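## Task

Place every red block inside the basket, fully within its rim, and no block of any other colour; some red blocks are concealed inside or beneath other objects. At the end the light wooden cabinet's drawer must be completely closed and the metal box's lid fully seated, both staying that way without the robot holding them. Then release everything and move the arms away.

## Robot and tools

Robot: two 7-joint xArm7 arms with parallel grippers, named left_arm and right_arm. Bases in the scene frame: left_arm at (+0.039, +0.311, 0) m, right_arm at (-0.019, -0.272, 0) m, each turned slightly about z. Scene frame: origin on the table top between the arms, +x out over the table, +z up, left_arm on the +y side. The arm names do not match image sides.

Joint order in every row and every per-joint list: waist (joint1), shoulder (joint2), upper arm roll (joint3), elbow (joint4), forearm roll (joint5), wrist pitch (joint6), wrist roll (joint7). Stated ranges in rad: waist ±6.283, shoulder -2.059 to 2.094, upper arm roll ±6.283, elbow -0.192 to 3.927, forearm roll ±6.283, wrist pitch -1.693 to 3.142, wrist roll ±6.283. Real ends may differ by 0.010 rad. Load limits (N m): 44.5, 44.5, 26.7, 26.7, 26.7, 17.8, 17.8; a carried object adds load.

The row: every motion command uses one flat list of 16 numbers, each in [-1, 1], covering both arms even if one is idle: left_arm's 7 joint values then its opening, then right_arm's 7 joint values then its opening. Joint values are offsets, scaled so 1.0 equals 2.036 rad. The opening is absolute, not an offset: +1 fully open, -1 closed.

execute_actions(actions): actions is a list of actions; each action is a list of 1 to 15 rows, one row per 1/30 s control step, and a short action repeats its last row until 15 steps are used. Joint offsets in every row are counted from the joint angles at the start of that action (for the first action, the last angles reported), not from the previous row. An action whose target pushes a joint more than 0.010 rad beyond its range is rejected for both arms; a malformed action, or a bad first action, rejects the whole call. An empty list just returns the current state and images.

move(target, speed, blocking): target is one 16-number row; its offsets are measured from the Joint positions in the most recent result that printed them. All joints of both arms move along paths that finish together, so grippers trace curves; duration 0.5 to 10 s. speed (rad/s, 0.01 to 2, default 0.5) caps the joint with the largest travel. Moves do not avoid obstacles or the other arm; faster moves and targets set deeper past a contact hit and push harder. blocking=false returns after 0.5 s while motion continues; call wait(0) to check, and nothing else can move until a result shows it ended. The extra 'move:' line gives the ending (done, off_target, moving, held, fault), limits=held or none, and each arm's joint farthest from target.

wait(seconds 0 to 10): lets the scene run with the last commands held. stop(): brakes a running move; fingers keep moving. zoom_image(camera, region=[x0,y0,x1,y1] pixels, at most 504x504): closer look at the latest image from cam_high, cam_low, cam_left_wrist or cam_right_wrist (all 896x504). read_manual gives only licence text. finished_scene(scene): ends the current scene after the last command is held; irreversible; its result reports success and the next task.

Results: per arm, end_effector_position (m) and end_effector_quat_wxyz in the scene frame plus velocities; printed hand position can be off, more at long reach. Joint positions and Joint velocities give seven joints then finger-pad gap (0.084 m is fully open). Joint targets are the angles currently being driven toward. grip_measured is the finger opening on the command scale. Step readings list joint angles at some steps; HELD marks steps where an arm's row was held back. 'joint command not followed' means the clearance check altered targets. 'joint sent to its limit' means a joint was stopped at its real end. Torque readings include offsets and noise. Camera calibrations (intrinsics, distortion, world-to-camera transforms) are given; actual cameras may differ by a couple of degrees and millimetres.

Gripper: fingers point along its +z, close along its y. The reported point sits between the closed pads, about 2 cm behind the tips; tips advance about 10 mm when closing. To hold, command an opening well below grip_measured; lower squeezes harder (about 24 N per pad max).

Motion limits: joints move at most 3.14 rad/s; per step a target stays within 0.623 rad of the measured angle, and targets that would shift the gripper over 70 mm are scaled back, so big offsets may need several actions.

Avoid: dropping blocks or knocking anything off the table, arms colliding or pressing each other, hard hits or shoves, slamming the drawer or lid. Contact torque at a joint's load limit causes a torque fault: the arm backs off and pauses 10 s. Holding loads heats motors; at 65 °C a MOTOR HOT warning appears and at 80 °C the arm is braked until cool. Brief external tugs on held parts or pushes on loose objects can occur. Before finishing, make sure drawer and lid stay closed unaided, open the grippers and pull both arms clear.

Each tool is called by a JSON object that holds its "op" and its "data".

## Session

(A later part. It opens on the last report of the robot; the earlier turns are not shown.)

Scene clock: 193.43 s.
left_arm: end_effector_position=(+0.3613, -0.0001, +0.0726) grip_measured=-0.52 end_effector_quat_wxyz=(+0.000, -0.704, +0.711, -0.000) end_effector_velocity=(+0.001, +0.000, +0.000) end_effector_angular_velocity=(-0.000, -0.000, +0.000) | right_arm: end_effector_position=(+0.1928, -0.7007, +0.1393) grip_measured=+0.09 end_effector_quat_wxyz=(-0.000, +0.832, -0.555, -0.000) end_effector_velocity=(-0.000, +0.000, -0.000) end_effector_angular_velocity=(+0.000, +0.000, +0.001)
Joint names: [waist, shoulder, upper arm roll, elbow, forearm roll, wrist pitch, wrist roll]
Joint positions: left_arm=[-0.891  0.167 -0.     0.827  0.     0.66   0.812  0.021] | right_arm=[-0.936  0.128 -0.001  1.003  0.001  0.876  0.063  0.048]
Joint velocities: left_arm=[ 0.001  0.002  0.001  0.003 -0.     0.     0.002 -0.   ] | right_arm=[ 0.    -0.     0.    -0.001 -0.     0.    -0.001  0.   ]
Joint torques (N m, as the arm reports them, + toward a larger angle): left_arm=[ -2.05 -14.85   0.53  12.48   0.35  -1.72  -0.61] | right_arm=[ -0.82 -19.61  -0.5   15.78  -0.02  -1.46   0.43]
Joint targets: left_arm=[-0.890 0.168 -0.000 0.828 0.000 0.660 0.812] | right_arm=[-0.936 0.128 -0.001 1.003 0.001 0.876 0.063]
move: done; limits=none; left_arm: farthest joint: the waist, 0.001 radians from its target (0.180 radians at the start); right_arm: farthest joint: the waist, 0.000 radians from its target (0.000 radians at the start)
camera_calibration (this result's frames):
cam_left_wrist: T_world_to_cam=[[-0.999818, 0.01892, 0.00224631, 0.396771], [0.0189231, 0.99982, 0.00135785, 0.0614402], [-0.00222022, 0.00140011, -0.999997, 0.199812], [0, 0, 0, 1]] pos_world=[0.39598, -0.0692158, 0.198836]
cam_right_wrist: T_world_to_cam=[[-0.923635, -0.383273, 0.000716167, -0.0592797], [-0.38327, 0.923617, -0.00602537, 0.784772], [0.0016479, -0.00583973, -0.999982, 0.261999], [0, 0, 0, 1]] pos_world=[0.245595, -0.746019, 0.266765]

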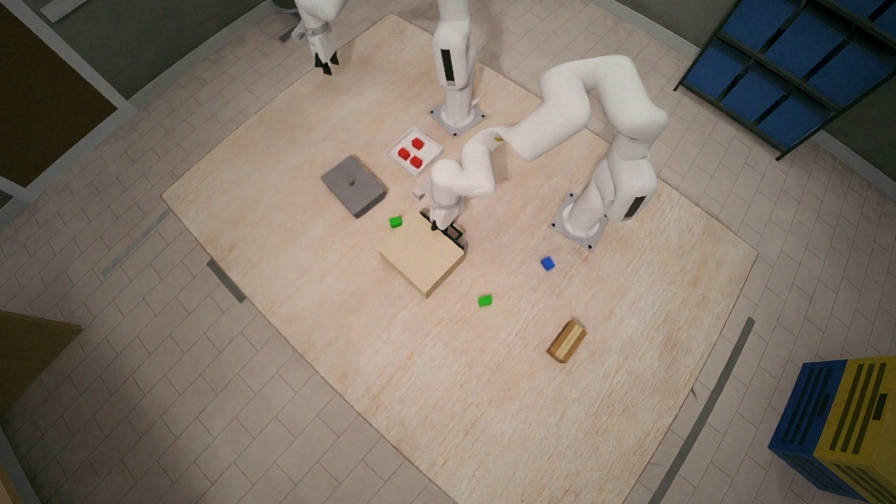

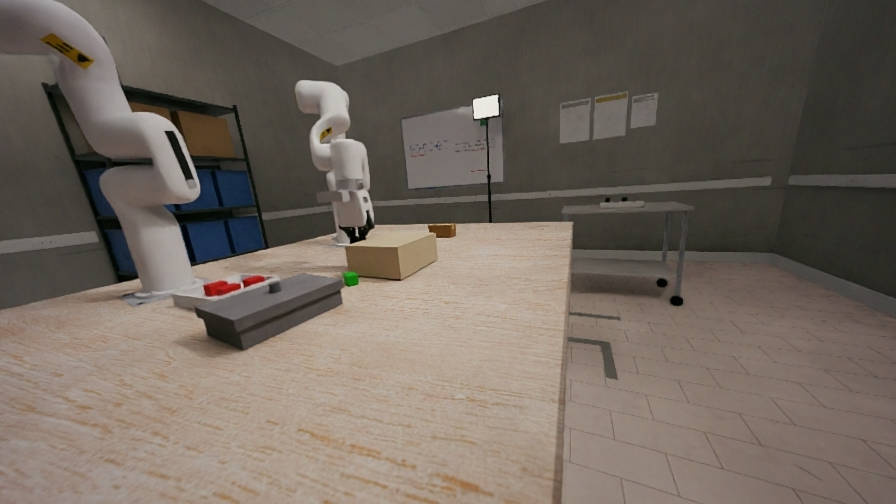

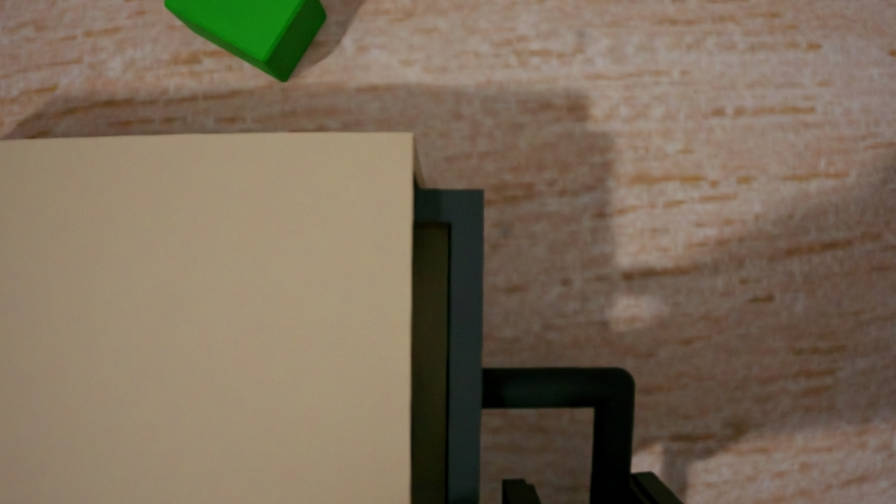

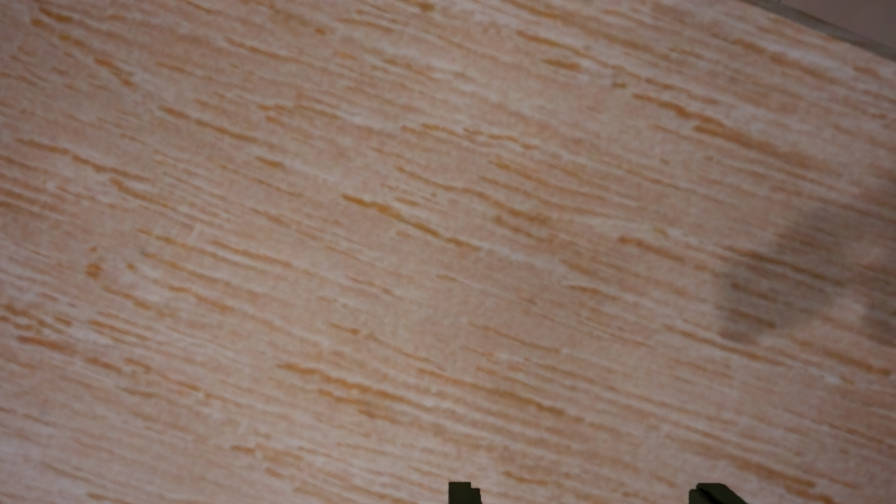

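{"op": "move", "data": {"target": [0.008,0.008,0,0.01,0,0.002,0.005,-0.75,0,0,0,0,0,0,0,0.1], "speed": 0.02}}

{"op": "move", "data": {"target": [-0.002,-0.08,0,0.034,0,0.112,0,-0.6,0,0,0,0,0,0,0,0.1], "speed": 0.25}}

Scene clock: 198.67 s.
left_arm: end_effector_position=(+0.3703, +0.0014, +0.0721) grip_measured=-0.77 end_effector_quat_wxyz=(+0.000, -0.706, +0.708, -0.000) end_effector_velocity=(+0.000, -0.000, +0.001) end_effector_angular_velocity=(-0.000, -0.002, -0.002) | right_arm: end_effector_position=(+0.1928, -0.7007, +0.1393) grip_measured=+0.09 end_effector_quat_wxyz=(-0.000, +0.832, -0.555, -0.000) end_effector_velocity=(-0.000, +0.000, -0.001) end_effector_angular_velocity=(+0.002, +0.001, +0.001)
Joint names: [waist, shoulder, upper arm roll, elbow, forearm roll, wrist pitch, wrist roll]
Joint positions: left_arm=[-0.874  0.184 -0.     0.848  0.     0.664  0.822  0.01 ] | right_arm=[-0.936  0.128 -0.001  1.003  0.001  0.876  0.063  0.048]
Joint velocities: left_arm=[-0.    -0.001  0.     0.001  0.001  0.001  0.001 -0.   ] | right_arm=[-0.     0.002 -0.    -0.     0.    -0.    -0.001  0.   ]
Joint torques (N m, as the arm reports them, + toward a larger angle): left_arm=[ -1.62 -15.03   0.97  11.87   0.37  -1.53  -0.66] | right_arm=[ -0.96 -19.52  -0.8   15.83  -0.14  -1.54   0.49]
Joint targets: left_arm=[-0.874 0.184 -0.000 0.848 0.000 0.664 0.822] | right_arm=[-0.936 0.128 -0.001 1.003 0.001 0.876 0.063]
move: done; limits=none; left_arm: farthest joint: the waist, 0.000 radians from its target (0.016 radians at the start); right_arm: farthest joint: the waist, 0.000 radians from its target (0.000 radians at the start)
camera_calibration (this result's frames):
cam_left_wrist: T_world_to_cam=[[-0.999915, 0.0128638, 0.0022467, 0.405727], [0.0128669, 0.999916, 0.00135951, 0.0619681], [-0.00222903, 0.0013883, -0.999997, 0.199272], [0, 0, 0, 1]] pos_world=[0.405339, -0.0674588, 0.198276]
cam_right_wrist: T_world_to_cam=[[-0.923635, -0.383273, 0.000716138, -0.0592796], [-0.38327, 0.923617, -0.0060254, 0.784772], [0.00164794, -0.00583974, -0.999982, 0.261999], [0, 0, 0, 1]] pos_world=[0.245595, -0.746019, 0.266765]

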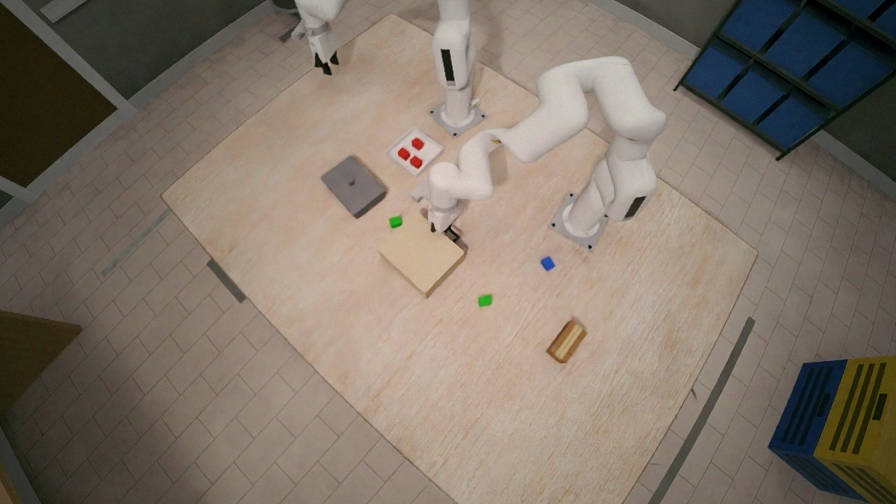

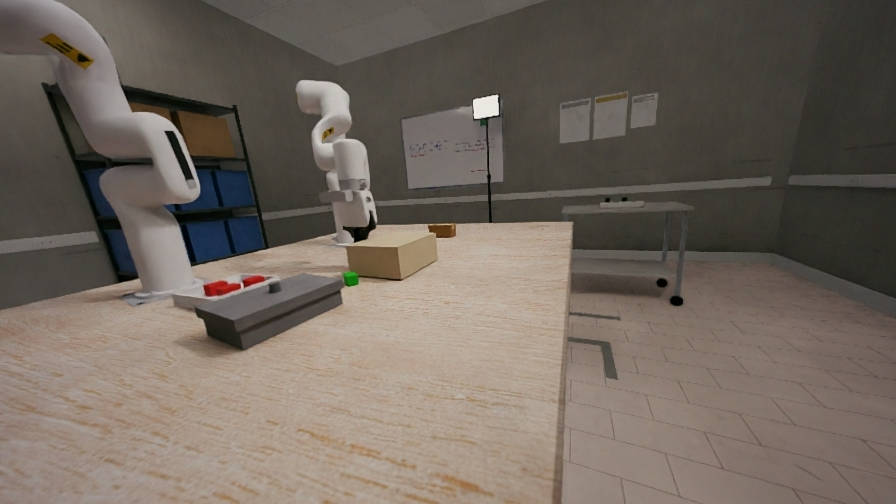

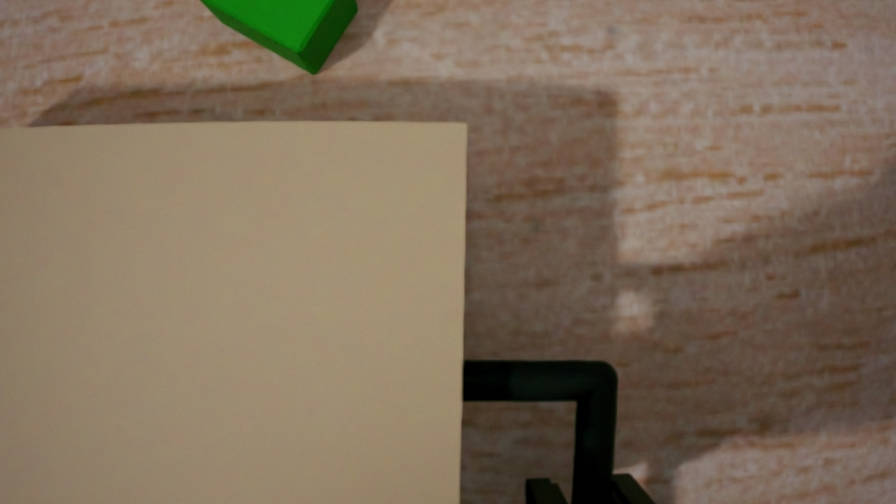

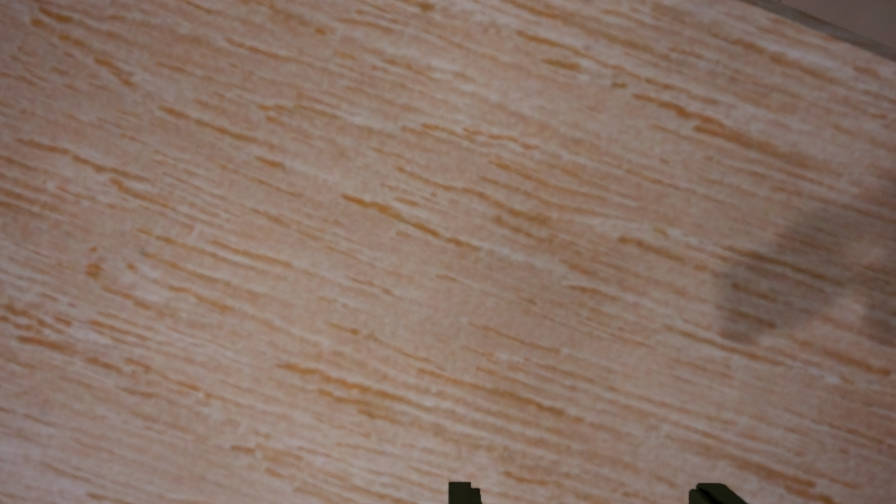

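Scene clock: 200.07 s.
left_arm: end_effector_position=(+0.3677, +0.0014, +0.1540) grip_measured=-0.62 end_effector_quat_wxyz=(+0.000, -0.704, +0.710, -0.002) end_effector_velocity=(+0.000, -0.001, +0.002) end_effector_angular_velocity=(-0.002, -0.002, -0.001) | right_arm: end_effector_position=(+0.1928, -0.7007, +0.1393) grip_measured=+0.09 end_effector_quat_wxyz=(-0.000, +0.832, -0.555, -0.000) end_effector_velocity=(+0.000, +0.000, +0.001) end_effector_angular_velocity=(-0.000, -0.001, -0.001)
Joint names: [waist, shoulder, upper arm roll, elbow, forearm roll, wrist pitch, wrist roll]
Joint positions: left_arm=[-0.878  0.021 -0.     0.917  0.     0.892  0.822  0.017] | right_arm=[-0.936  0.128 -0.001  1.003  0.001  0.876  0.063  0.048]
Joint velocities: left_arm=[ 0.    -0.002 -0.001  0.002  0.     0.001  0.    -0.   ] | right_arm=[ 0.    -0.002  0.    -0.001  0.001  0.     0.001  0.   ]
Joint torques (N m, as the arm reports them, + toward a larger angle): left_arm=[ -2.75 -13.69   0.07  13.25   0.18  -1.45  -0.69] | right_arm=[ -0.71 -19.85  -0.64  15.8   -0.18  -1.54   0.46]
Joint targets: left_arm=[-0.878 0.021 -0.000 0.917 0.000 0.892 0.822] | right_arm=[-0.936 0.128 -0.001 1.003 0.001 0.876 0.063]
move: done; limits=none; left_arm: farthest joint: the elbow, 0.001 radians from its target (0.070 radians at the start); right_arm: farthest joint: the waist, 0.000 radians from its target (0.000 radians at the start)
camera_calibration (this result's frames):
cam_left_wrist: T_world_to_cam=[[-0.999858, 0.0168702, -0.000448749, 0.403327], [0.0168707, 0.999857, -0.000985186, 0.0608153], [0.000432064, -0.000992617, -0.999999, 0.280222], [0, 0, 0, 1]] pos_world=[0.402122, -0.0673327, 0.280463]
cam_right_wrist: T_world_to_cam=[[-0.923635, -0.383273, 0.00071616, -0.0592797], [-0.38327, 0.923617, -0.00602517, 0.784772], [0.00164783, -0.00583954, -0.999982, 0.261999], [0, 0, 0, 1]] pos_world=[0.245595, -0.746019, 0.266765]

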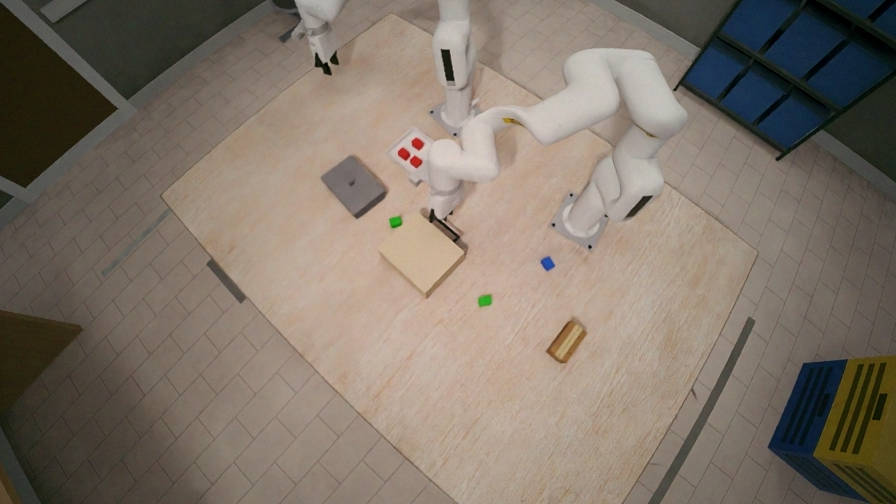

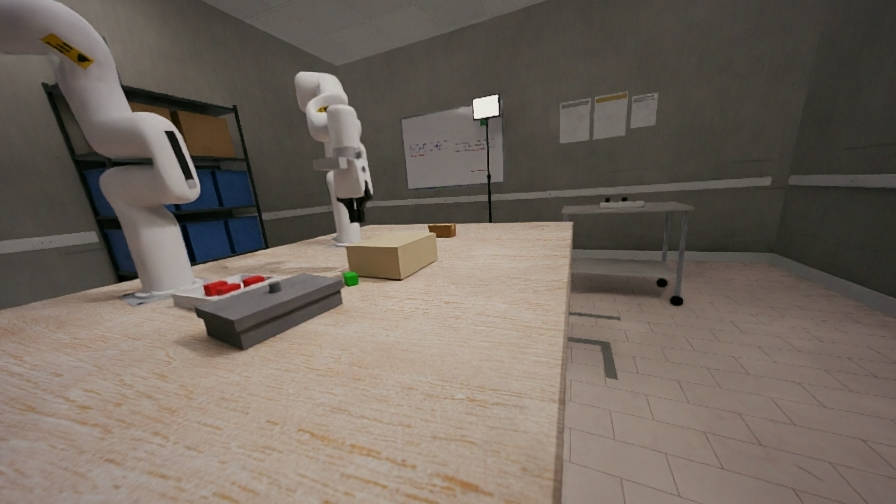

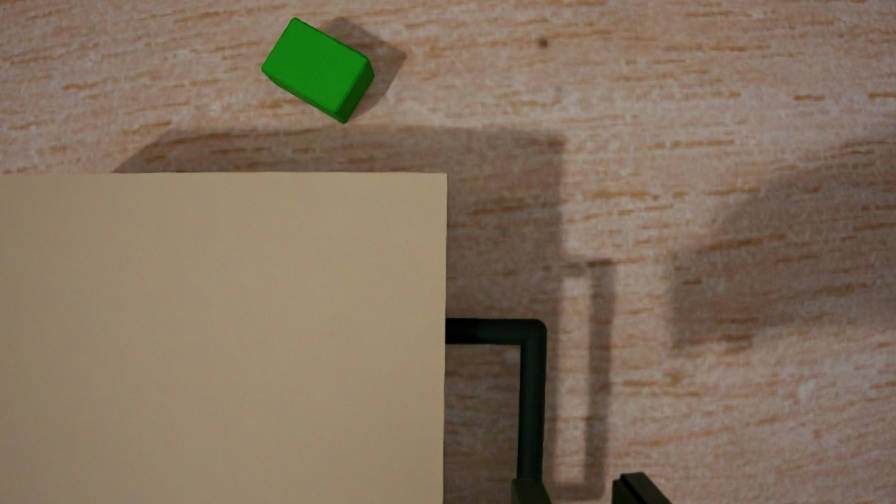

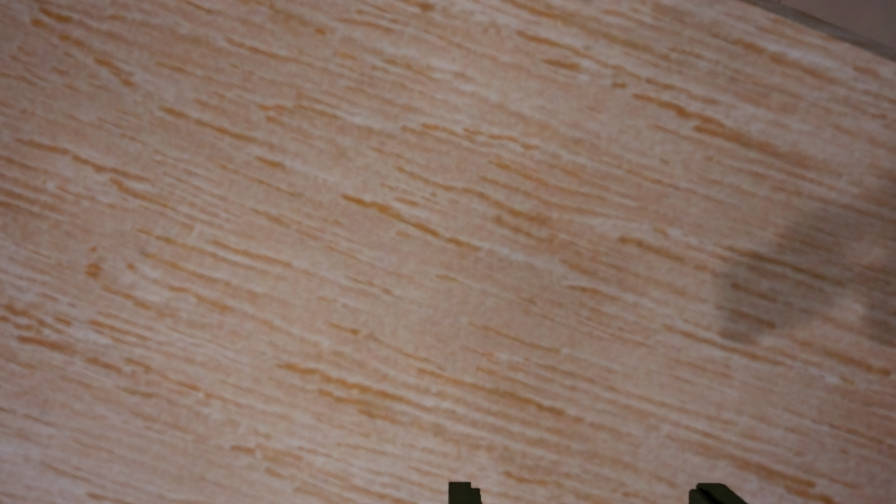

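Flush.

{"op": "move", "data": {"target": [0.3,-0.15,0,0,0,0.15,0,-0.6,0,0,0,0,0,0,0,0.1], "speed": 0.8}}

{"op": "finished_scene", "data": {"scene": 1}}

Scene clock: 204.07 s.
left_arm: end_effector_position=(+0.4276, +0.2539, +0.2600) grip_measured=-0.62 end_effector_quat_wxyz=(-0.001, +0.885, -0.466, +0.002) end_effector_velocity=(+0.000, +0.002, +0.002) end_effector_angular_velocity=(-0.001, -0.004, +0.006) | right_arm: end_effector_position=(+0.1928, -0.7007, +0.1393) grip_measured=+0.09 end_effector_quat_wxyz=(-0.000, +0.832, -0.555, -0.000) end_effector_velocity=(-0.000, +0.000, -0.001) end_effector_angular_velocity=(+0.002, +0.001, -0.000)
Joint names: [waist, shoulder, upper arm roll, elbow, forearm roll, wrist pitch, wrist roll]
Joint positions: left_arm=[-0.268 -0.284 -0.001  0.917  0.     1.197  0.822  0.017] | right_arm=[-0.936  0.128 -0.001  1.003  0.001  0.876  0.063  0.048]
Joint velocities: left_arm=[ 0.004 -0.004  0.002  0.001  0.     0.001 -0.     0.   ] | right_arm=[ 0.     0.002 -0.001  0.     0.     0.001 -0.     0.   ]
Joint torques (N m, as the arm reports them, + toward a larger angle): left_arm=[-2.77 -9.77  0.22 14.32  0.36 -1.46 -0.77] | right_arm=[ -0.7  -19.82  -0.62  15.7   -0.12  -1.52   0.35]
Joint targets: left_arm=[-0.268 -0.284 -0.000 0.917 0.000 1.197 0.822] | right_arm=[-0.936 0.128 -0.001 1.003 0.001 0.876 0.063]
move: done; limits=none; left_arm: farthest joint: the waist, 0.001 radians from its target (0.611 radians at the start); right_arm: farthest joint: the waist, 0.000 radians from its target (0.000 radians at the start)
camera_calibration (this result's frames):
cam_left_wrist: T_world_to_cam=[[-0.829223, -0.558918, -0.000298748, 0.53227], [-0.558918, 0.829223, -0.000620584, 0.0968929], [0.000594584, -0.000347627, -1, 0.386224], [0, 0, 0, 1]] pos_world=[0.495296, 0.217284, 0.386443]
cam_right_wrist: T_world_to_cam=[[-0.923635, -0.383273, 0.000716101, -0.0592796], [-0.38327, 0.923617, -0.00602523, 0.784772], [0.00164791, -0.00583957, -0.999982, 0.261999], [0, 0, 0, 1]] pos_world=[0.245595, -0.746019, 0.266765]

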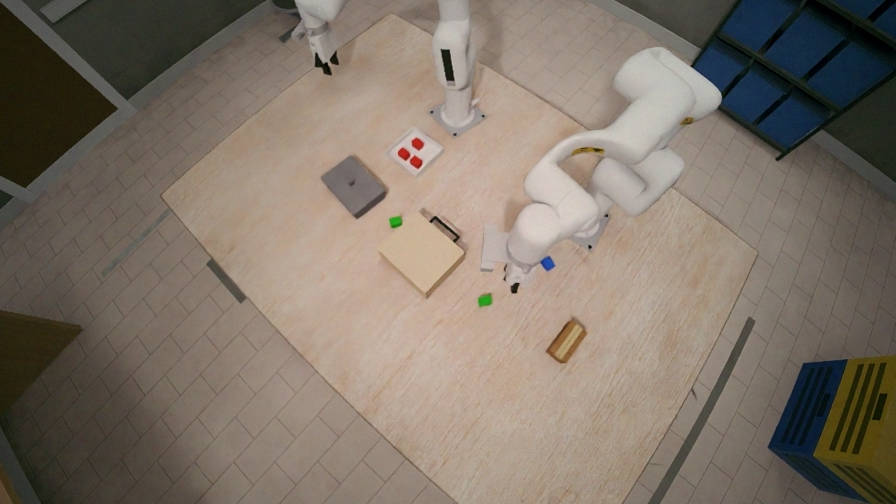

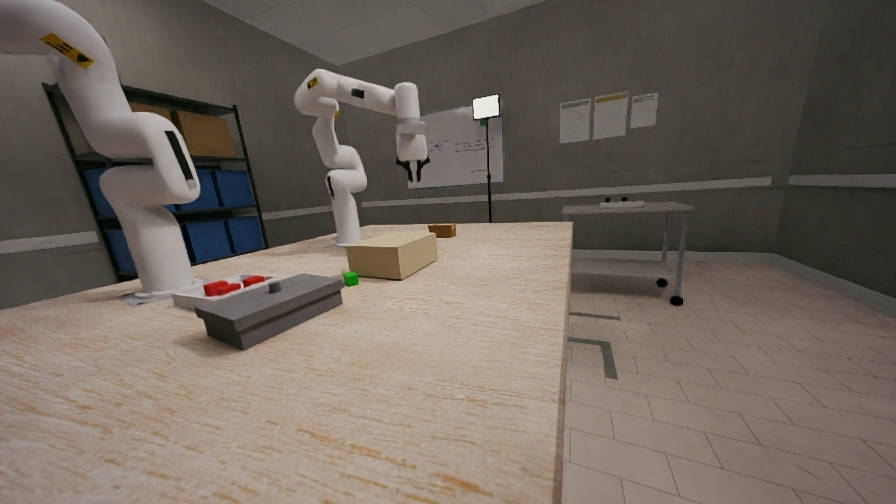

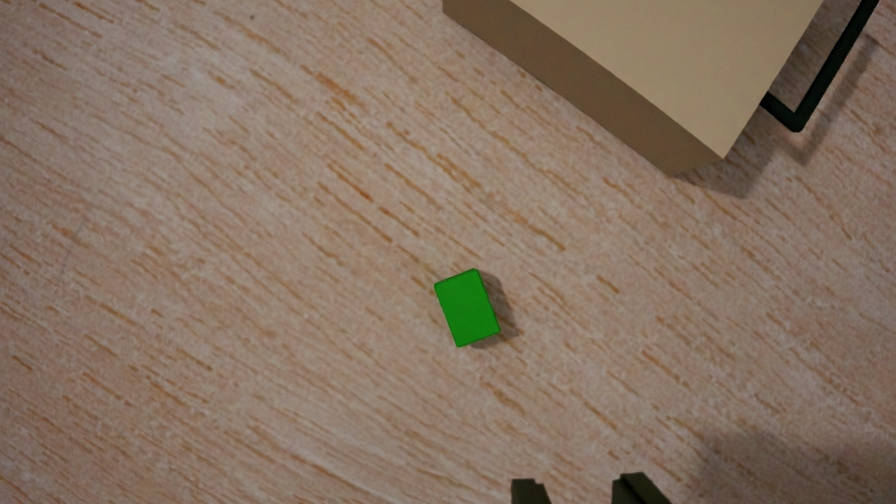

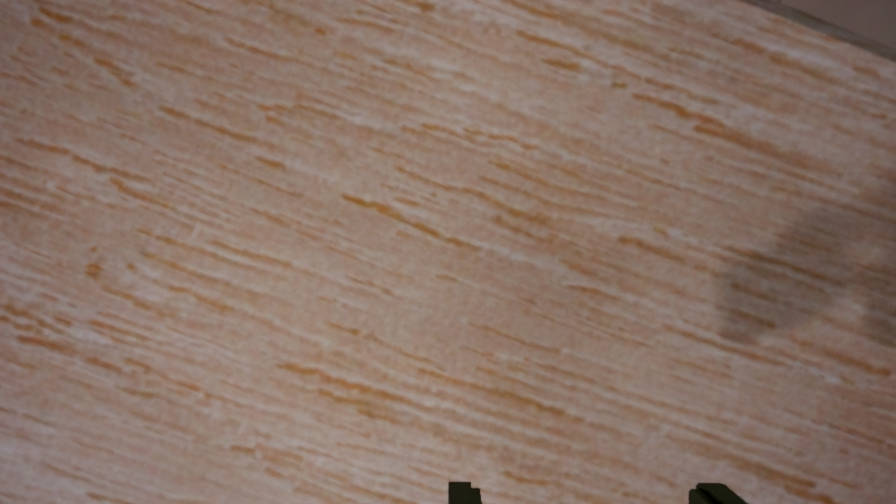

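The scene is finished: the task was done.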